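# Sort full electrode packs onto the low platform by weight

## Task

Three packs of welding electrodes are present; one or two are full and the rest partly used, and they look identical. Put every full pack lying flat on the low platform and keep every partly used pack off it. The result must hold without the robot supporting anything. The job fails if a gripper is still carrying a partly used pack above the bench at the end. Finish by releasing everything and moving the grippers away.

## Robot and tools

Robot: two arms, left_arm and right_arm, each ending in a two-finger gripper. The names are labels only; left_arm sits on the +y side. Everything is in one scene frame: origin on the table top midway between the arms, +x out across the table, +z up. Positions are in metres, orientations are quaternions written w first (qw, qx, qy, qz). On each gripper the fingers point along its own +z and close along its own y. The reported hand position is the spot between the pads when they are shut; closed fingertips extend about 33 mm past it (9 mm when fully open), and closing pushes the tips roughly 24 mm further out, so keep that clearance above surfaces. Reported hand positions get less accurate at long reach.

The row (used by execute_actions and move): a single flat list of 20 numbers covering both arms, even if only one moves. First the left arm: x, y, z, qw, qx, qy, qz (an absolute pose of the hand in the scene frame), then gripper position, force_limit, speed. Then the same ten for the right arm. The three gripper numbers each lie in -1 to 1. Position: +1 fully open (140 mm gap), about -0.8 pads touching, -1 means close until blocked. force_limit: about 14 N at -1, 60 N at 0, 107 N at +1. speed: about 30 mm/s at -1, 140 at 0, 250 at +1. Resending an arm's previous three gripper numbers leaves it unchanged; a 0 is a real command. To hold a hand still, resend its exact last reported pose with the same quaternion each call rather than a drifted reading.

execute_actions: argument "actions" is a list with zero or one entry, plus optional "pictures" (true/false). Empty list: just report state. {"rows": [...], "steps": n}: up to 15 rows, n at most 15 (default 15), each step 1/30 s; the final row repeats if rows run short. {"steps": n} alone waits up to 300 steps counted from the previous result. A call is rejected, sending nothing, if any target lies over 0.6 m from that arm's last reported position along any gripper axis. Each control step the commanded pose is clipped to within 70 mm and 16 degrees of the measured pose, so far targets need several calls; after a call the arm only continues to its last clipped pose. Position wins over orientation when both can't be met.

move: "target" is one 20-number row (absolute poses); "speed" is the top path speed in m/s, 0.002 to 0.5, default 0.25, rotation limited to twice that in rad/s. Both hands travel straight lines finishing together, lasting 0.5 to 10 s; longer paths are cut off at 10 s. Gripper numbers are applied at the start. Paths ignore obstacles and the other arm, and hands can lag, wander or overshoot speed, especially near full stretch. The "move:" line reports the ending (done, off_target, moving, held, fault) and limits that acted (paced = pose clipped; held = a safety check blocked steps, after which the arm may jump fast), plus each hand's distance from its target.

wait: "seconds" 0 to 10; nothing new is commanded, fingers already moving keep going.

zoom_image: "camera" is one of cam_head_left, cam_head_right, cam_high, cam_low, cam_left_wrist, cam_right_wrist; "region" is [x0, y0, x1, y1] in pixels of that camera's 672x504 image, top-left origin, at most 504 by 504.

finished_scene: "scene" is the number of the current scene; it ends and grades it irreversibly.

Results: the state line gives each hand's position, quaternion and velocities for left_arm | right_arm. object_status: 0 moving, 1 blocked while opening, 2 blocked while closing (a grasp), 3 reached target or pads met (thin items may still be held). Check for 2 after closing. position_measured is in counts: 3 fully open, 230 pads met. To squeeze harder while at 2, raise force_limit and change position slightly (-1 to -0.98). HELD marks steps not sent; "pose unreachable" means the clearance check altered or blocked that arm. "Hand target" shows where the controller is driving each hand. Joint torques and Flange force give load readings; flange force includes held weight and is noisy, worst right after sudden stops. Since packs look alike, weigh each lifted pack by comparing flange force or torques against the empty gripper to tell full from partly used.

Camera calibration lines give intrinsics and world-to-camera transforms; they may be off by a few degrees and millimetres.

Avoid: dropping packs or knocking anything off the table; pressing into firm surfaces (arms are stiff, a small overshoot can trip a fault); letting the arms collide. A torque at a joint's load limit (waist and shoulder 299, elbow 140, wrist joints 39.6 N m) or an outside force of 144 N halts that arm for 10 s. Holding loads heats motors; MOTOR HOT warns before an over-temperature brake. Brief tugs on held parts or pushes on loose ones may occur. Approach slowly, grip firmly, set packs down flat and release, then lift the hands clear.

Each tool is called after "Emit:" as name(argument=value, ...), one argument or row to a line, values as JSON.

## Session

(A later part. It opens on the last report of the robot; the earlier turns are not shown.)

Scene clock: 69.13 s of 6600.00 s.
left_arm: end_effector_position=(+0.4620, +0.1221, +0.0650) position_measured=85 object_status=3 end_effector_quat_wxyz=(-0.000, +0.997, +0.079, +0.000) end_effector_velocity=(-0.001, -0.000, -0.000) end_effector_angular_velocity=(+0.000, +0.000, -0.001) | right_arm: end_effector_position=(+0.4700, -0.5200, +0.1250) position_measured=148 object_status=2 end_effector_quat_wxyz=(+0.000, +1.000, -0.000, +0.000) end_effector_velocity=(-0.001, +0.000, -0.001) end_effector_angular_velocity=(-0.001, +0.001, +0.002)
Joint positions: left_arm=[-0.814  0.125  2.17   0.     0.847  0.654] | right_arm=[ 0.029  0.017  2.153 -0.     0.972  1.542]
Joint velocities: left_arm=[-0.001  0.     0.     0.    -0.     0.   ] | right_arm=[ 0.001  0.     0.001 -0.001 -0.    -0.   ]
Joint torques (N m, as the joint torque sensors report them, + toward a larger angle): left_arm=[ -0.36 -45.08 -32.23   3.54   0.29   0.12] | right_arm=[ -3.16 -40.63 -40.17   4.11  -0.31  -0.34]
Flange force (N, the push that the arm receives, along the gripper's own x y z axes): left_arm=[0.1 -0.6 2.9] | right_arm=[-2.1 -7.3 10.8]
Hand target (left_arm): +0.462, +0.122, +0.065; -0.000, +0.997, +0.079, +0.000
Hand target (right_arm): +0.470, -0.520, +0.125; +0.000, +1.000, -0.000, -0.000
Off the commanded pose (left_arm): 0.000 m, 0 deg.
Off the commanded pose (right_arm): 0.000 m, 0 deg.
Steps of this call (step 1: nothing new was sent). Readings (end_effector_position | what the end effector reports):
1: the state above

Emit:
move(
  target=[0.494,-0.100,0.065,0,0.9993,0.038,0,0.35,0.8,-0.2, 0.47,-0.52,0.125,0,1,0,0,-0.98,0.8,-0.8],
  speed=0.25,
)

Emit:
execute_actions(
  actions=[
    {"steps":8},
  ],
  pictures=false,
)

Emit:
execute_actions(
  actions=[
    {"steps":1},
  ],
  pictures=false,
)

Emit:
execute_actions(
  actions=[
    {"steps":1},
  ],
  pictures=false,
)

Emit:
execute_actions(
  actions=[
    {"steps":1},
  ],
  pictures=false,
)

Emit:
execute_actions(
  actions=[
    {"steps":1},
  ],
  pictures=false,
)

Emit:
execute_actions(
  actions=[
    {"steps":1},
  ],
  pictures=false,
)

Emit:
execute_actions(
  actions=[
    {"steps":1},
  ],
  pictures=false,
)

Emit:
execute_actions(
  actions=[
    {"steps":1},
  ],
  pictures=false,
)

Scene clock: 76.77 s of 6600.00 s.
left_arm: end_effector_position=(+0.4939, -0.1000, +0.0653) position_measured=85 object_status=3 end_effector_quat_wxyz=(+0.000, +0.999, +0.038, +0.000) end_effector_velocity=(+0.001, -0.000, +0.000) end_effector_angular_velocity=(-0.000, -0.000, +0.001) | right_arm: end_effector_position=(+0.4700, -0.5200, +0.1250) position_measured=148 object_status=2 end_effector_quat_wxyz=(+0.000, +1.000, -0.000, +0.000) end_effector_velocity=(-0.000, +0.000, -0.001) end_effector_angular_velocity=(+0.000, +0.001, -0.001)
Joint positions: left_arm=[-1.019  0.378  1.827  0.     0.937  0.53 ] | right_arm=[ 0.029  0.017  2.153 -0.     0.972  1.542]
Joint velocities: left_arm=[ 0.001  0.001 -0.002  0.     0.001 -0.   ] | right_arm=[-0.     0.001  0.     0.    -0.001  0.001]
Joint torques (N m, as the joint torque sensors report them, + toward a larger angle): left_arm=[  2.2  -74.96 -36.33   3.44   0.66   0.13] | right_arm=[ -0.74 -40.49 -40.85   4.06  -0.08   0.21]
Flange force (N, the push that the arm receives, along the gripper's own x y z axes): left_arm=[-3.7 0.0 6.1] | right_arm=[-3.1 -0.8 11.7]
Hand target (left_arm): +0.494, -0.100, +0.065; +0.000, +0.999, +0.038, +0.000
Hand target (right_arm): +0.470, -0.520, +0.125; +0.000, +1.000, -0.000, +0.000
Off the commanded pose (left_arm): 0.000 m, 0 deg.
Off the commanded pose (right_arm): 0.000 m, 0 deg.
After step 90, 3.27 s passed at rest.
move: done
camera_calibration (this result's frames):
cam_left_wrist: T_world_to_cam=[[0.0649954, -0.997431, -0.0301167, -0.1221], [-0.916015, -0.0716078, 0.394701, 0.427655], [-0.395844, 0.00193359, -0.918316, 0.45186], [0, 0, 0, 1]] pos_world=[0.57854, -0.0920367, 0.242477]
cam_right_wrist: T_world_to_cam=[[-0.0565902, -0.99834, 0.0107507, -0.49855], [-0.907986, 0.0559402, 0.415249, 0.406883], [-0.415161, 0.0137375, -0.909644, 0.506144], [0, 0, 0, 1]] pos_world=[0.551362, -0.527436, 0.296813]

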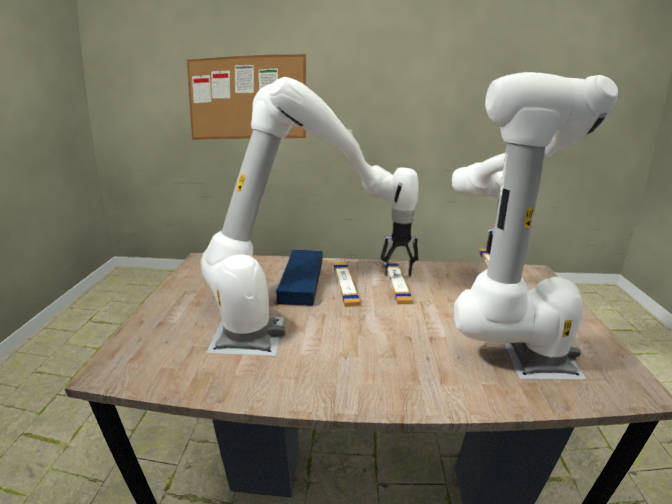

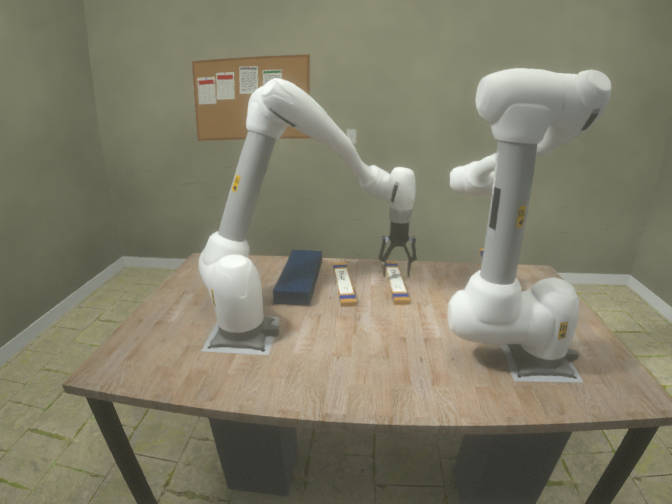

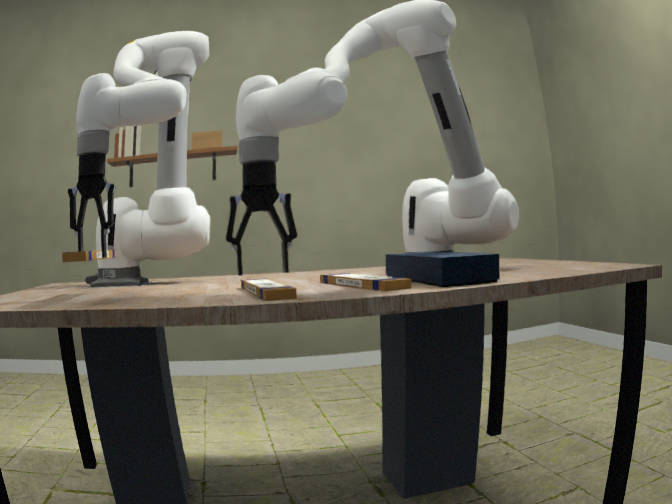

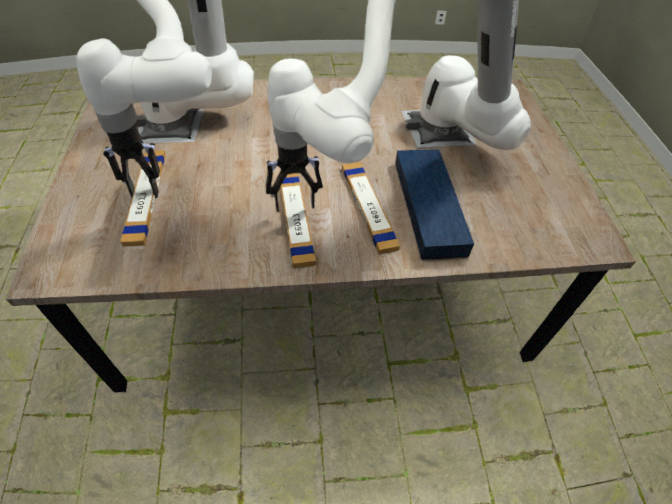

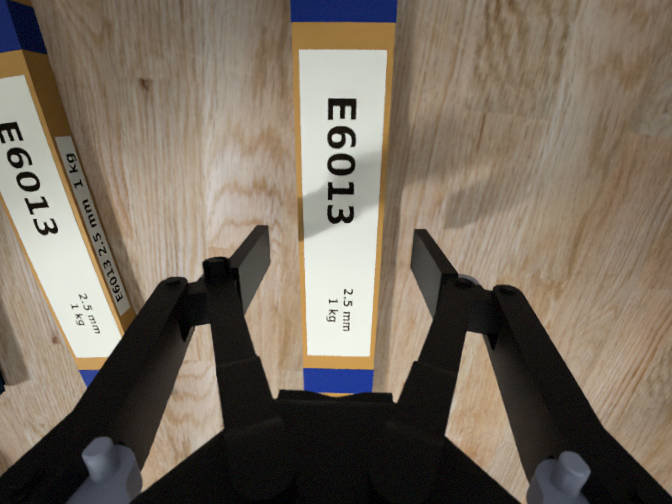

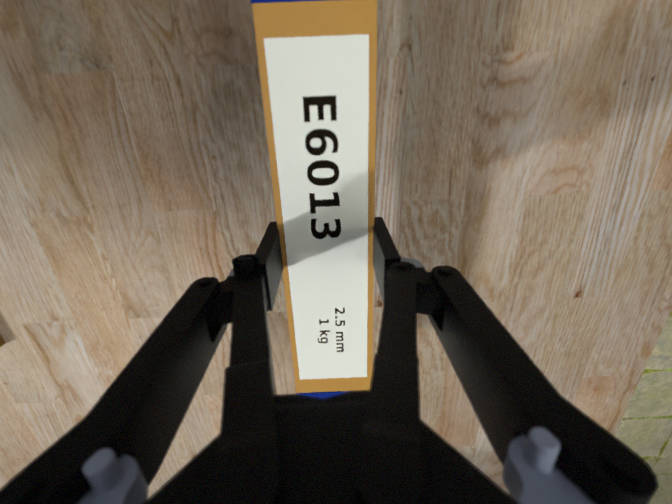

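Scene clock: 77.03 s of 6600.00 s.
left_arm: end_effector_position=(+0.4939, -0.1000, +0.0653) position_measured=85 object_status=3 end_effector_quat_wxyz=(+0.000, +0.999, +0.038, +0.000) end_effector_velocity=(-0.000, +0.001, -0.000) end_effector_angular_velocity=(+0.001, -0.001, -0.001) | right_arm: end_effector_position=(+0.4700, -0.5200, +0.1250) position_measured=148 object_status=2 end_effector_quat_wxyz=(+0.000, +1.000, -0.000, +0.000) end_effector_velocity=(-0.000, +0.000, -0.000) end_effector_angular_velocity=(+0.001, +0.002, -0.000)
Joint positions: left_arm=[-1.019  0.378  1.827  0.     0.937  0.53 ] | right_arm=[ 0.029  0.017  2.153 -0.     0.972  1.542]
Joint velocities: left_arm=[-0.    -0.     0.001  0.001 -0.001  0.   ] | right_arm=[-0.     0.001 -0.     0.001  0.001 -0.   ]
Joint torques (N m, as the joint torque sensors report them, + toward a larger angle): left_arm=[ -0.09 -73.09 -34.64   3.44   0.92   0.29] | right_arm=[ -3.59 -39.02 -40.     3.89  -0.36  -0.04]
Flange force (N, the push that the arm receives, along the gripper's own x y z axes): left_arm=[-0.8 -0.8 3.6] | right_arm=[-4.3 -7.5 8.0]
Hand target (left_arm): +0.494, -0.100, +0.065; +0.000, +0.999, +0.038, +0.000
Hand target (right_arm): +0.470, -0.520, +0.125; +0.000, +1.000, -0.000, +0.000
Off the commanded pose (left_arm): 0.000 m, 0 deg.
Off the commanded pose (right_arm): 0.000 m, 0 deg.
Steps of this call (steps 1 to 8: nothing new was sent). Readings (end_effector_position | what the end effector reports):
1: left_arm (+0.4939, -0.1000, +0.0653) | right_arm (+0.4700, -0.5200, +0.1250) | left_arm position_measured=85 object_status=3 | right_arm position_measured=148 object_status=2
2: left_arm (+0.4939, -0.1000, +0.0653) | right_arm (+0.4700, -0.5200, +0.1250) | left_arm position_measured=85 object_status=3 | right_arm position_measured=148 object_status=2
4: left_arm (+0.4939, -0.1000, +0.0653) | right_arm (+0.4700, -0.5200, +0.1250) | left_arm position_measured=85 object_status=3 | right_arm position_measured=148 object_status=2
8: the state above

Scene clock: 77.07 s of 6600.00 s.
left_arm: end_effector_position=(+0.4939, -0.1000, +0.0653) position_measured=85 object_status=3 end_effector_quat_wxyz=(+0.000, +0.999, +0.038, +0.000) end_effector_velocity=(-0.000, -0.000, +0.000) end_effector_angular_velocity=(+0.000, +0.000, -0.001) | right_arm: end_effector_position=(+0.4700, -0.5200, +0.1250) position_measured=148 object_status=2 end_effector_quat_wxyz=(+0.000, +1.000, -0.000, +0.000) end_effector_velocity=(-0.000, -0.000, +0.000) end_effector_angular_velocity=(+0.000, +0.000, -0.000)
Joint positions: left_arm=[-1.019  0.378  1.827  0.     0.937  0.53 ] | right_arm=[ 0.029  0.017  2.153 -0.     0.972  1.542]
Joint velocities: left_arm=[-0.001  0.    -0.    -0.     0.    -0.   ] | right_arm=[-0.001  0.    -0.     0.     0.001 -0.   ]
Joint torques (N m, as the joint torque sensors report them, + toward a larger angle): left_arm=[ -1.12 -70.58 -35.28   3.55   0.67   0.21] | right_arm=[ -2.72 -40.72 -39.68   3.84  -0.05   0.06]
Flange force (N, the push that the arm receives, along the gripper's own x y z axes): left_arm=[-1.8 -5.0 1.2] | right_arm=[-1.2 -5.5 10.3]
Hand target (left_arm): +0.494, -0.100, +0.065; +0.000, +0.999, +0.038, +0.000
Hand target (right_arm): +0.470, -0.520, +0.125; +0.000, +1.000, -0.000, +0.000
Off the commanded pose (left_arm): 0.000 m, 0 deg.
Off the commanded pose (right_arm): 0.000 m, 0 deg.
Steps of this call (step 1: nothing new was sent). Readings (end_effector_position | what the end effector reports):
1: the state above

Scene clock: 77.10 s of 6600.00 s.
left_arm: end_effector_position=(+0.4939, -0.1000, +0.0653) position_measured=85 object_status=3 end_effector_quat_wxyz=(+0.000, +0.999, +0.038, +0.000) end_effector_velocity=(-0.000, +0.000, -0.000) end_effector_angular_velocity=(-0.000, +0.000, -0.000) | right_arm: end_effector_position=(+0.4700, -0.5200, +0.1250) position_measured=148 object_status=2 end_effector_quat_wxyz=(+0.000, +1.000, -0.000, +0.000) end_effector_velocity=(-0.000, -0.000, +0.000) end_effector_angular_velocity=(-0.000, +0.001, -0.000)
Joint positions: left_arm=[-1.019  0.378  1.827  0.     0.937  0.53 ] | right_arm=[ 0.029  0.017  2.153 -0.     0.972  1.542]
Joint velocities: left_arm=[-0.    -0.     0.001 -0.    -0.001 -0.   ] | right_arm=[-0.001 -0.    -0.    -0.     0.001 -0.   ]
Joint torques (N m, as the joint torque sensors report them, + toward a larger angle): left_arm=[ -0.61 -72.79 -34.48   3.7    0.54   0.3 ] | right_arm=[ -3.41 -39.4  -39.19   3.9   -0.34  -0.06]
Flange force (N, the push that the arm receives, along the gripper's own x y z axes): left_arm=[-0.1 -1.1 2.6] | right_arm=[-2.5 -7.3 7.7]
Hand target (left_arm): +0.494, -0.100, +0.065; +0.000, +0.999, +0.038, +0.000
Hand target (right_arm): +0.470, -0.520, +0.125; +0.000, +1.000, -0.000, +0.000
Off the commanded pose (left_arm): 0.000 m, 0 deg.
Off the commanded pose (right_arm): 0.000 m, 0 deg.
Steps of this call (step 1: nothing new was sent). Readings (end_effector_position | what the end effector reports):
1: the state above

Scene clock: 77.13 s of 6600.00 s.
left_arm: end_effector_position=(+0.4939, -0.1000, +0.0653) position_measured=85 object_status=3 end_effector_quat_wxyz=(+0.000, +0.999, +0.038, +0.000) end_effector_velocity=(-0.001, +0.000, -0.000) end_effector_angular_velocity=(+0.001, +0.001, -0.001) | right_arm: end_effector_position=(+0.4700, -0.5200, +0.1250) position_measured=148 object_status=2 end_effector_quat_wxyz=(+0.000, +1.000, +0.000, +0.000) end_effector_velocity=(-0.000, +0.001, -0.001) end_effector_angular_velocity=(+0.001, -0.000, -0.000)
Joint positions: left_arm=[-1.019  0.378  1.827  0.     0.937  0.53 ] | right_arm=[ 0.029  0.017  2.153 -0.     0.972  1.542]
Joint velocities: left_arm=[-0.    -0.     0.001  0.     0.001 -0.   ] | right_arm=[ 0.001 -0.     0.001  0.001 -0.002  0.   ]
Joint torques (N m, as the joint torque sensors report them, + toward a larger angle): left_arm=[ -0.35 -70.56 -35.33   3.57   0.35  -0.05] | right_arm=[ -3.24 -40.6  -39.8    4.26  -0.06  -0.19]
Flange force (N, the push that the arm receives, along the gripper's own x y z axes): left_arm=[-2.4 -4.7 0.7] | right_arm=[-1.5 -7.4 10.6]
Hand target (left_arm): +0.494, -0.100, +0.065; +0.000, +0.999, +0.038, +0.000
Hand target (right_arm): +0.470, -0.520, +0.125; +0.000, +1.000, -0.000, +0.000
Off the commanded pose (left_arm): 0.000 m, 0 deg.
Off the commanded pose (right_arm): 0.000 m, 0 deg.
Steps of this call (step 1: nothing new was sent). Readings (end_effector_position | what the end effector reports):
1: the state above

Scene clock: 77.17 s of 6600.00 s.
left_arm: end_effector_position=(+0.4939, -0.1000, +0.0653) position_measured=85 object_status=3 end_effector_quat_wxyz=(+0.000, +0.999, +0.038, +0.000) end_effector_velocity=(+0.001, +0.001, -0.000) end_effector_angular_velocity=(+0.000, +0.000, +0.002) | right_arm: end_effector_position=(+0.4700, -0.5200, +0.1250) position_measured=148 object_status=2 end_effector_quat_wxyz=(+0.000, +1.000, +0.000, +0.000) end_effector_velocity=(+0.000, +0.000, +0.000) end_effector_angular_velocity=(+0.001, +0.000, -0.001)
Joint positions: left_arm=[-1.019  0.378  1.827  0.     0.937  0.53 ] | right_arm=[ 0.029  0.017  2.153 -0.     0.972  1.542]
Joint velocities: left_arm=[ 0.002  0.    -0.    -0.     0.    -0.   ] | right_arm=[-0.    -0.    -0.001  0.001  0.001  0.   ]
Joint torques (N m, as the joint torque sensors report them, + toward a larger angle): left_arm=[ -1.11 -73.43 -35.83   3.55   0.4    0.01] | right_arm=[ -2.02 -39.43 -40.6    3.96  -0.19  -0.03]
Flange force (N, the push that the arm receives, along the gripper's own x y z axes): left_arm=[0.3 -3.2 4.0] | right_arm=[-4.6 -4.0 9.5]
Hand target (left_arm): +0.494, -0.100, +0.065; +0.000, +0.999, +0.038, +0.000
Hand target (right_arm): +0.470, -0.520, +0.125; +0.000, +1.000, -0.000, +0.000
Off the commanded pose (left_arm): 0.000 m, 0 deg.
Off the commanded pose (right_arm): 0.000 m, 0 deg.
Steps of this call (step 1: nothing new was sent). Readings (end_effector_position | what the end effector reports):
1: the state above

Scene clock: 77.20 s of 6600.00 s.
left_arm: end_effector_position=(+0.4939, -0.1000, +0.0653) position_measured=85 object_status=3 end_effector_quat_wxyz=(+0.000, +0.999, +0.038, +0.000) end_effector_velocity=(+0.000, -0.000, +0.000) end_effector_angular_velocity=(-0.000, -0.001, +0.000) | right_arm: end_effector_position=(+0.4700, -0.5200, +0.1250) position_measured=148 object_status=2 end_effector_quat_wxyz=(+0.000, +1.000, +0.000, +0.000) end_effector_velocity=(+0.000, +0.000, +0.001) end_effector_angular_velocity=(+0.000, -0.001, +0.000)
Joint positions: left_arm=[-1.019  0.378  1.827  0.     0.937  0.53 ] | right_arm=[ 0.029  0.017  2.153 -0.     0.972  1.542]
Joint velocities: left_arm=[ 0. -0. -0.  0. -0.  0.] | right_arm=[ 0.    -0.001 -0.     0.     0.001 -0.001]
Joint torques (N m, as the joint torque sensors report them, + toward a larger angle): left_arm=[ -4.11 -70.25 -35.28   3.64   0.49   0.38] | right_arm=[ -4.56 -39.75 -41.07   3.75  -0.29   0.24]
Flange force (N, the push that the arm receives, along the gripper's own x y z axes): left_arm=[1.4 -7.5 0.5] | right_arm=[-5.0 -9.0 10.2]
Hand target (left_arm): +0.494, -0.100, +0.065; +0.000, +0.999, +0.038, +0.000
Hand target (right_arm): +0.470, -0.520, +0.125; +0.000, +1.000, -0.000, +0.000
Off the commanded pose (left_arm): 0.000 m, 0 deg.
Off the commanded pose (right_arm): 0.000 m, 0 deg.
Steps of this call (step 1: nothing new was sent). Readings (end_effector_position | what the end effector reports):
1: the state above

Scene clock: 77.23 s of 6600.00 s.
left_arm: end_effector_position=(+0.4939, -0.1000, +0.0653) position_measured=85 object_status=3 end_effector_quat_wxyz=(+0.000, +0.999, +0.038, +0.000) end_effector_velocity=(+0.001, +0.002, -0.001) end_effector_angular_velocity=(+0.001, +0.001, +0.002) | right_arm: end_effector_position=(+0.4700, -0.5200, +0.1250) position_measured=148 object_status=2 end_effector_quat_wxyz=(+0.000, +1.000, -0.000, +0.000) end_effector_velocity=(+0.000, +0.000, +0.000) end_effector_angular_velocity=(-0.000, -0.002, +0.001)
Joint positions: left_arm=[-1.019  0.378  1.827  0.     0.937  0.53 ] | right_arm=[ 0.029  0.017  2.153 -0.     0.972  1.542]
Joint velocities: left_arm=[ 0.002  0.     0.001 -0.    -0.    -0.   ] | right_arm=[ 0.    -0.001  0.     0.    -0.001 -0.   ]
Joint torques (N m, as the joint torque sensors report them, + toward a larger angle): left_arm=[ -1.22 -69.89 -34.36   3.75   0.38   0.15] | right_arm=[ -3.89 -41.68 -40.7    4.06  -0.31  -0.04]
Flange force (N, the push that the arm receives, along the gripper's own x y z axes): left_arm=[-0.8 -4.7 -0.3] | right_arm=[-1.2 -8.3 12.0]
Hand target (left_arm): +0.494, -0.100, +0.065; +0.000, +0.999, +0.038, +0.000
Hand target (right_arm): +0.470, -0.520, +0.125; +0.000, +1.000, -0.000, +0.000
Off the commanded pose (left_arm): 0.000 m, 0 deg.
Off the commanded pose (right_arm): 0.000 m, 0 deg.
Steps of this call (step 1: nothing new was sent). Readings (end_effector_position | what the end effector reports):
1: the state above

Scene clock: 77.27 s of 6600.00 s.
left_arm: end_effector_position=(+0.4939, -0.1000, +0.0653) position_measured=85 object_status=3 end_effector_quat_wxyz=(+0.000, +0.999, +0.038, +0.000) end_effector_velocity=(-0.000, -0.001, +0.000) end_effector_angular_velocity=(-0.001, -0.000, -0.000) | right_arm: end_effector_position=(+0.4700, -0.5200, +0.1250) position_measured=148 object_status=2 end_effector_quat_wxyz=(+0.000, +1.000, -0.000, +0.000) end_effector_velocity=(+0.001, -0.001, +0.001) end_effector_angular_velocity=(-0.000, -0.002, -0.001)
Joint positions: left_arm=[-1.019  0.378  1.827  0.     0.937  0.53 ] | right_arm=[ 0.029  0.017  2.153 -0.     0.972  1.542]
Joint velocities: left_arm=[-0.001  0.    -0.001 -0.     0.     0.   ] | right_arm=[-0.001 -0.    -0.001 -0.    -0.001 -0.   ]
Joint torques (N m, as the joint torque sensors report them, + toward a larger angle): left_arm=[ -0.57 -71.22 -34.64   3.49   0.36   0.53] | right_arm=[ -1.47 -38.71 -40.68   4.08  -0.04   0.1 ]
Flange force (N, the push that the arm receives, along the gripper's own x y z axes): left_arm=[-2.0 -2.1 0.7] | right_arm=[-5.7 -2.4 9.4]
Hand target (left_arm): +0.494, -0.100, +0.065; +0.000, +0.999, +0.038, +0.000
Hand target (right_arm): +0.470, -0.520, +0.125; +0.000, +1.000, -0.000, +0.000
Off the commanded pose (left_arm): 0.000 m, 0 deg.
Off the commanded pose (right_arm): 0.000 m, 0 deg.
Steps of this call (step 1: nothing new was sent). Readings (end_effector_position | what the end effector reports):
1: the state above

Emit:
execute_actions(
  actions=[],
)

Scene clock: 87.03 s of 6600.00 s.
left_arm: end_effector_position=(+0.4939, -0.1000, +0.0653) position_measured=85 object_status=3 end_effector_quat_wxyz=(+0.000, +0.999, +0.038, +0.000) end_effector_velocity=(+0.001, -0.001, +0.001) end_effector_angular_velocity=(-0.002, -0.001, +0.001) | right_arm: end_effector_position=(+0.4700, -0.5200, +0.1250) position_measured=148 object_status=2 end_effector_quat_wxyz=(+0.000, +1.000, -0.000, +0.000) end_effector_velocity=(+0.001, +0.000, -0.000) end_effector_angular_velocity=(-0.000, +0.001, +0.001)
Joint positions: left_arm=[-1.019  0.378  1.827  0.     0.937  0.53 ] | right_arm=[ 0.029  0.017  2.153 -0.     0.972  1.542]
Joint velocities: left_arm=[ 0.001 -0.    -0.002 -0.    -0.     0.   ] | right_arm=[ 0.     0.001 -0.001 -0.     0.001 -0.   ]
Joint torques (N m, as the joint torque sensors report them, + toward a larger angle): left_arm=[ -2.18 -71.58 -35.03   3.6    0.23   0.54] | right_arm=[ -4.2  -41.32 -40.74   3.85  -0.07  -0.18]
Flange force (N, the push that the arm receives, along the gripper's own x y z axes): left_arm=[0.7 -4.5 0.9] | right_arm=[-1.6 -9.1 12.3]
Hand target (left_arm): +0.494, -0.100, +0.065; +0.000, +0.999, +0.038, +0.000
Hand target (right_arm): +0.470, -0.520, +0.125; +0.000, +1.000, -0.000, +0.000
Off the commanded pose (left_arm): 0.000 m, 0 deg.
Off the commanded pose (right_arm): 0.000 m, 0 deg.
Steps of this call (steps 1 to 90: nothing new was sent; then 6.77 s passed at rest). Readings (end_effector_position | what the end effector reports):
1: left_arm (+0.4939, -0.1000, +0.0653) | right_arm (+0.4700, -0.5200, +0.1250) | left_arm position_measured=85 object_status=3 | right_arm position_measured=148 object_status=2
2: left_arm (+0.4939, -0.1000, +0.0653) | right_arm (+0.4700, -0.5200, +0.1250) | left_arm position_measured=85 object_status=3 | right_arm position_measured=148 object_status=2
4: left_arm (+0.4939, -0.1000, +0.0653) | right_arm (+0.4700, -0.5200, +0.1250) | left_arm position_measured=85 object_status=3 | right_arm position_measured=148 object_status=2
8: left_arm (+0.4939, -0.1000, +0.0653) | right_arm (+0.4700, -0.5200, +0.1250) | left_arm position_measured=85 object_status=3 | right_arm position_measured=148 object_status=2
90: the state above
camera_calibration (this result's frames):
cam_left_wrist: T_world_to_cam=[[0.0649649, -0.997433, -0.0301093, -0.122153], [-0.916021, -0.0715769, 0.394692, 0.42767], [-0.395834, 0.00193955, -0.91832, 0.451864], [0, 0, 0, 1]] pos_world=[0.578554, -0.092105, 0.24248]
cam_right_wrist: T_world_to_cam=[[-0.0565903, -0.99834, 0.0107506, -0.49855], [-0.907986, 0.0559403, 0.415249, 0.406883], [-0.415161, 0.0137376, -0.909644, 0.506144], [0, 0, 0, 1]] pos_world=[0.551362, -0.527436, 0.296813]

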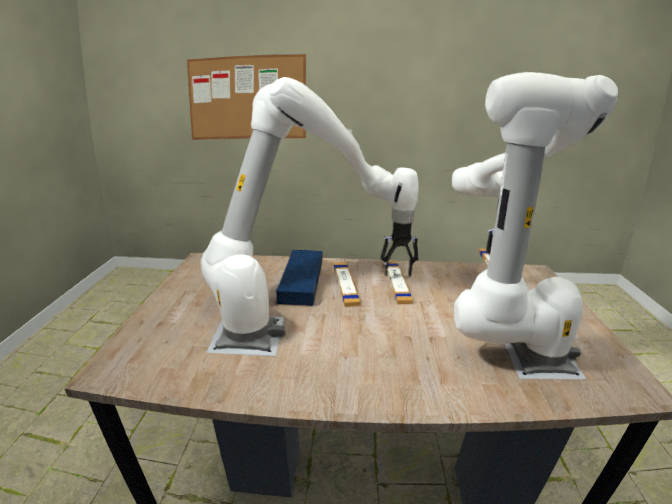

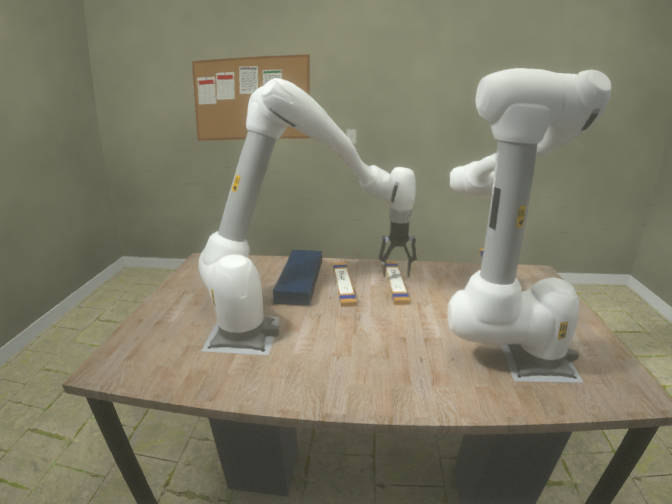

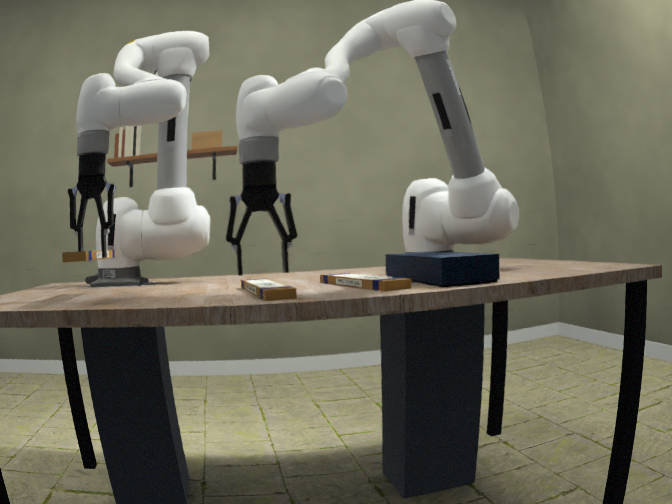

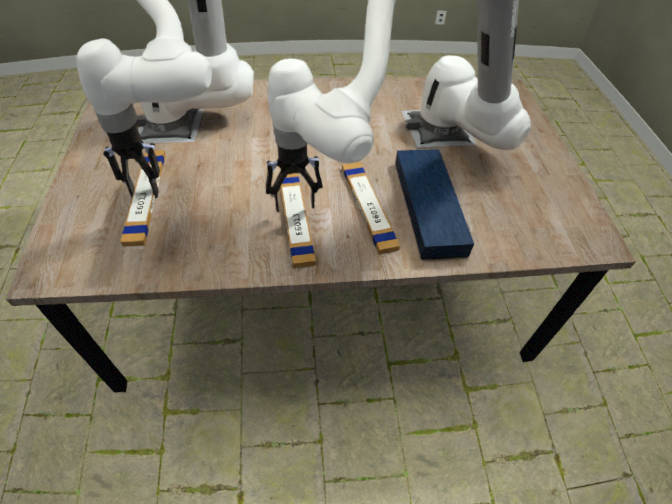

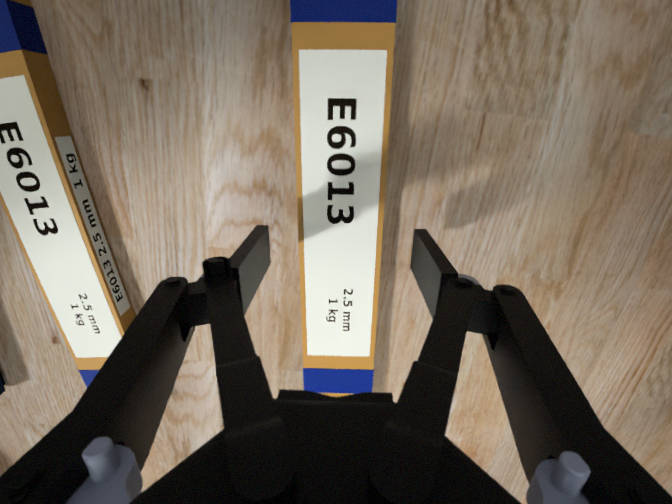

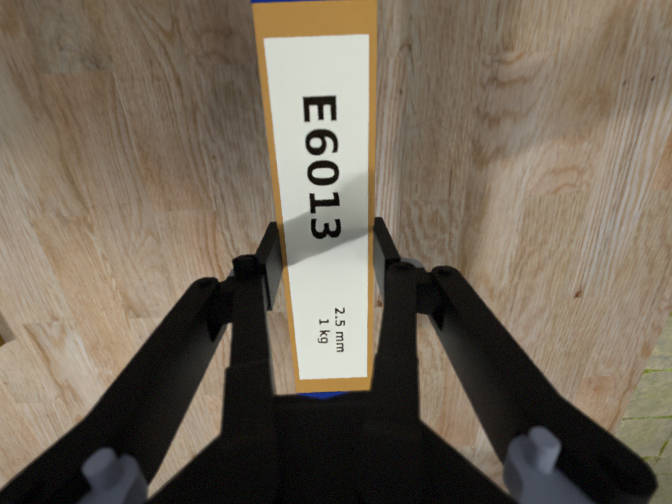

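Emit:
move(
  target=[0.494,-0.100,0.037,0,0.9993,0.038,0,0.2,0.8,-0.2, 0.47,-0.52,0.125,0,1,0,0,-0.98,0.8,-0.8],
  speed=0.06,
)

Emit:
execute_actions(
  actions=[
    {"rows":[[0.494,-0.100,0.037,0,0.9993,0.038,0,-1,-0.7,-0.5, 0.47,-0.52,0.125,0,1,0,0,-0.98,0.8,-0.8]],"steps":15},
  ],
  pictures=false,
)

Emit:
execute_actions(
  actions=[
    {"rows":[[0.494,-0.100,0.0376,0,0.9993,0.038,0,-0.98,0.8,-0.8, 0.47,-0.52,0.125,0,1,0,0,-0.98,0.8,-0.8]],"steps":15},
  ],
  pictures=false,
)

Scene clock: 92.70 s of 6600.00 s.
left_arm: end_effector_position=(+0.4940, -0.1001, +0.0370) position_measured=104 object_status=3 end_effector_quat_wxyz=(+0.000, +0.999, +0.038, -0.000) end_effector_velocity=(-0.000, -0.001, -0.000) end_effector_angular_velocity=(-0.000, -0.000, -0.001) | right_arm: end_effector_position=(+0.4700, -0.5200, +0.1250) position_measured=148 object_status=2 end_effector_quat_wxyz=(+0.000, +1.000, +0.000, +0.000) end_effector_velocity=(-0.001, +0.000, -0.001) end_effector_angular_velocity=(-0.000, +0.003, +0.001)
Joint positions: left_arm=[-1.019  0.407  1.846 -0.     0.889  0.531] | right_arm=[ 0.029  0.017  2.153 -0.     0.972  1.542]
Joint velocities: left_arm=[-0.001  0.001 -0.    -0.    -0.001  0.   ] | right_arm=[ 0.     0.001  0.001 -0.     0.001 -0.   ]
Joint torques (N m, as the joint torque sensors report them, + toward a larger angle): left_arm=[ -1.73 -69.18 -34.56   3.43   0.2    0.47] | right_arm=[ -3.32 -40.94 -40.23   4.04  -0.18  -0.28]
Flange force (N, the push that the arm receives, along the gripper's own x y z axes): left_arm=[-3.8 -9.1 -2.7] | right_arm=[-1.3 -7.5 11.3]
Hand target (left_arm): +0.494, -0.100, +0.037; +0.000, +0.999, +0.038, -0.000
Hand target (right_arm): +0.470, -0.520, +0.125; +0.000, +1.000, -0.000, -0.000
Off the commanded pose (left_arm): 0.000 m, 0 deg.
Off the commanded pose (right_arm): 0.000 m, 0 deg.
After step 90, 1.87 s passed at rest.
move: done
camera_calibration (this result's frames):
cam_left_wrist: T_world_to_cam=[[0.0647943, -0.99744, -0.0302476, -0.122947], [-0.915955, -0.0714753, 0.394864, 0.438901], [-0.396015, 0.0021205, -0.918242, 0.426073], [0, 0, 0, 1]] pos_world=[0.578711, -0.0921654, 0.214213]
cam_right_wrist: T_world_to_cam=[[-0.0565899, -0.99834, 0.0107508, -0.49855], [-0.907986, 0.05594, 0.415249, 0.406883], [-0.415161, 0.0137373, -0.909644, 0.506144], [0, 0, 0, 1]] pos_world=[0.551362, -0.527436, 0.296813]

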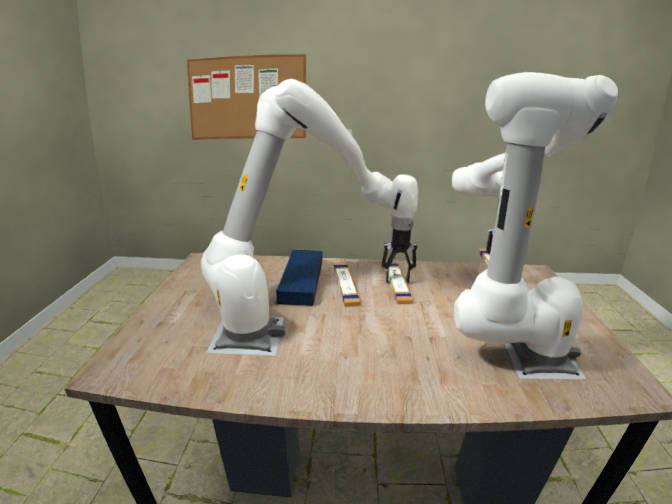

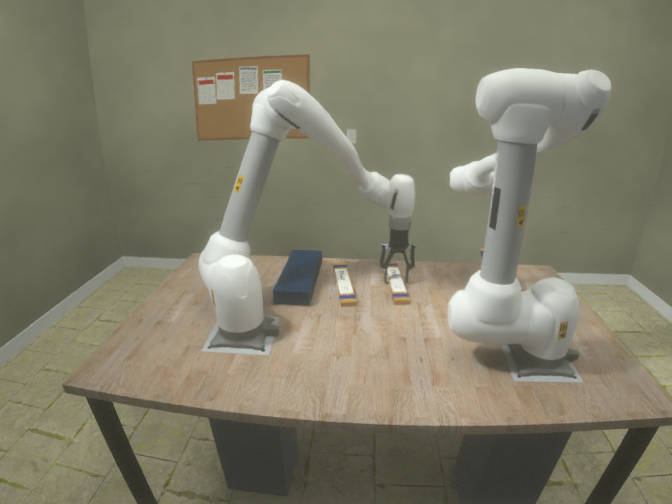

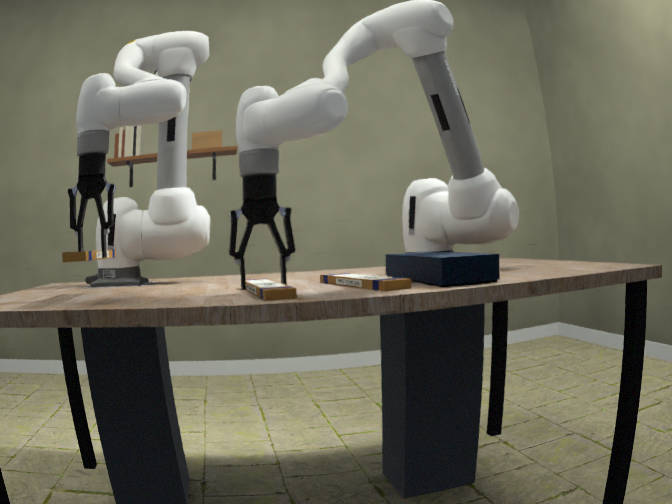

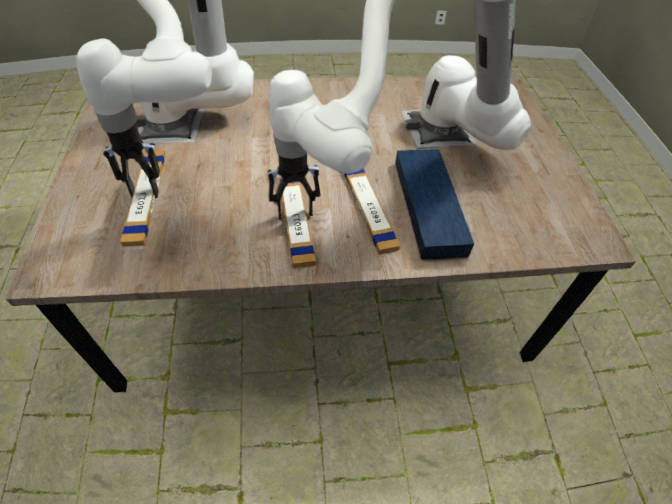

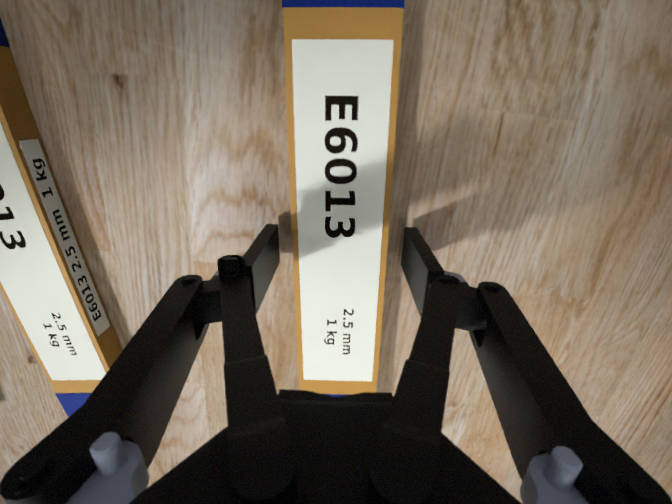

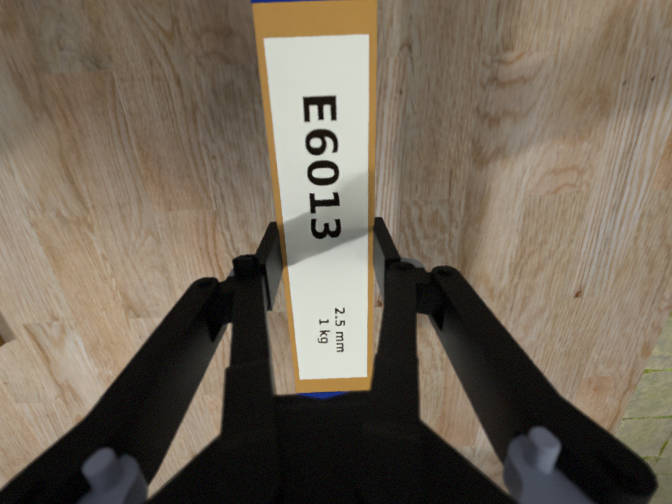

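Scene clock: 93.20 s of 6600.00 s.
left_arm: end_effector_position=(+0.4940, -0.1000, +0.0370) position_measured=141 object_status=2 end_effector_quat_wxyz=(-0.000, +0.999, +0.038, -0.000) end_effector_velocity=(-0.001, +0.001, -0.001) end_effector_angular_velocity=(+0.001, +0.001, -0.000) | right_arm: end_effector_position=(+0.4700, -0.5200, +0.1250) position_measured=148 object_status=2 end_effector_quat_wxyz=(+0.000, +1.000, -0.000, +0.000) end_effector_velocity=(-0.000, -0.000, -0.000) end_effector_angular_velocity=(-0.000, +0.000, -0.000)
Joint positions: left_arm=[-1.019  0.407  1.846 -0.     0.889  0.531] | right_arm=[ 0.029  0.017  2.153 -0.     0.972  1.542]
Joint velocities: left_arm=[-0.     0.     0.002  0.    -0.    -0.   ] | right_arm=[-0.     0.     0.001 -0.    -0.001  0.   ]
Joint torques (N m, as the joint torque sensors report them, + toward a larger angle): left_arm=[ -2.54 -60.36 -28.83   3.31  -0.41   0.48] | right_arm=[ -2.99 -42.04 -39.51   3.9   -0.48  -0.22]
Flange force (N, the push that the arm receives, along the gripper's own x y z axes): left_arm=[-2.8 -9.3 -16.5] | right_arm=[1.3 -6.7 10.7]
Hand target (left_arm): +0.494, -0.100, +0.037; +0.000, +0.999, +0.038, -0.000
Hand target (right_arm): +0.470, -0.520, +0.125; +0.000, +1.000, -0.000, -0.000
Off the commanded pose (left_arm): 0.000 m, 0 deg.
Off the commanded pose (right_arm): 0.000 m, 0 deg.
Steps of this call (steps 1 to 15: all 15 steps of this action). Readings (end_effector_position | what the end effector reports):
1: left_arm (+0.4940, -0.1001, +0.0370) | right_arm (+0.4700, -0.5200, +0.1250) | left_arm position_measured=104 object_status=0 | right_arm position_measured=148 object_status=2
2: left_arm (+0.4940, -0.1000, +0.0370) | right_arm (+0.4700, -0.5200, +0.1250) | left_arm position_measured=105 object_status=0 | right_arm position_measured=148 object_status=2
4: left_arm (+0.4940, -0.1000, +0.0370) | right_arm (+0.4700, -0.5200, +0.1250) | left_arm position_measured=114 object_status=0 | right_arm position_measured=148 object_status=2
8: left_arm (+0.4940, -0.1000, +0.0370) | right_arm (+0.4700, -0.5200, +0.1250) | left_arm position_measured=132 object_status=0 | right_arm position_measured=148 object_status=2
15: the state above

Scene clock: 93.70 s of 6600.00 s.
left_arm: end_effector_position=(+0.4939, -0.0999, +0.0375) position_measured=148 object_status=2 end_effector_quat_wxyz=(-0.000, +0.999, +0.038, -0.000) end_effector_velocity=(-0.000, +0.000, -0.000) end_effector_angular_velocity=(+0.001, -0.000, -0.001) | right_arm: end_effector_position=(+0.4700, -0.5200, +0.1250) position_measured=148 object_status=2 end_effector_quat_wxyz=(+0.000, +1.000, +0.000, +0.000) end_effector_velocity=(-0.001, +0.001, -0.000) end_effector_angular_velocity=(+0.001, +0.002, -0.000)
Joint positions: left_arm=[-1.019  0.406  1.846 -0.     0.89   0.531] | right_arm=[ 0.029  0.017  2.153 -0.     0.972  1.542]
Joint velocities: left_arm=[-0.001 -0.     0.     0.001  0.     0.   ] | right_arm=[0.001 0.    0.    0.001 0.001 0.   ]
Joint torques (N m, as the joint torque sensors report them, + toward a larger angle): left_arm=[ -2.09 -69.76 -31.56   3.31   1.12   0.5 ] | right_arm=[ -1.09 -40.33 -39.74   4.28  -0.07  -0.24]
Flange force (N, the push that the arm receives, along the gripper's own x y z axes): left_arm=[-0.3 -4.1 -2.3] | right_arm=[-2.0 -2.9 10.2]
Hand target (left_arm): +0.494, -0.100, +0.038; -0.000, +0.999, +0.038, +0.000
Hand target (right_arm): +0.470, -0.520, +0.125; +0.000, +1.000, -0.000, -0.000
Off the commanded pose (left_arm): 0.000 m, 0 deg.
Off the commanded pose (right_arm): 0.000 m, 0 deg.
Steps of this call (steps 1 to 15: all 15 steps of this action). Readings (end_effector_position | what the end effector reports):
1: left_arm (+0.4940, -0.1000, +0.0370) | right_arm (+0.4700, -0.5200, +0.1250) | left_arm position_measured=141 object_status=0 | right_arm position_measured=148 object_status=2
2: left_arm (+0.4940, -0.1000, +0.0370) | right_arm (+0.4700, -0.5200, +0.1250) | left_arm position_measured=148 object_status=0 | right_arm position_measured=148 object_status=2
4: left_arm (+0.4940, -0.0999, +0.0372) | right_arm (+0.4700, -0.5200, +0.1250) | left_arm position_measured=148 object_status=0 | right_arm position_measured=148 object_status=2
8: left_arm (+0.4939, -0.0999, +0.0374) | right_arm (+0.4700, -0.5200, +0.1250) | left_arm position_measured=148 object_status=2 | right_arm position_measured=148 object_status=2
15: the state above


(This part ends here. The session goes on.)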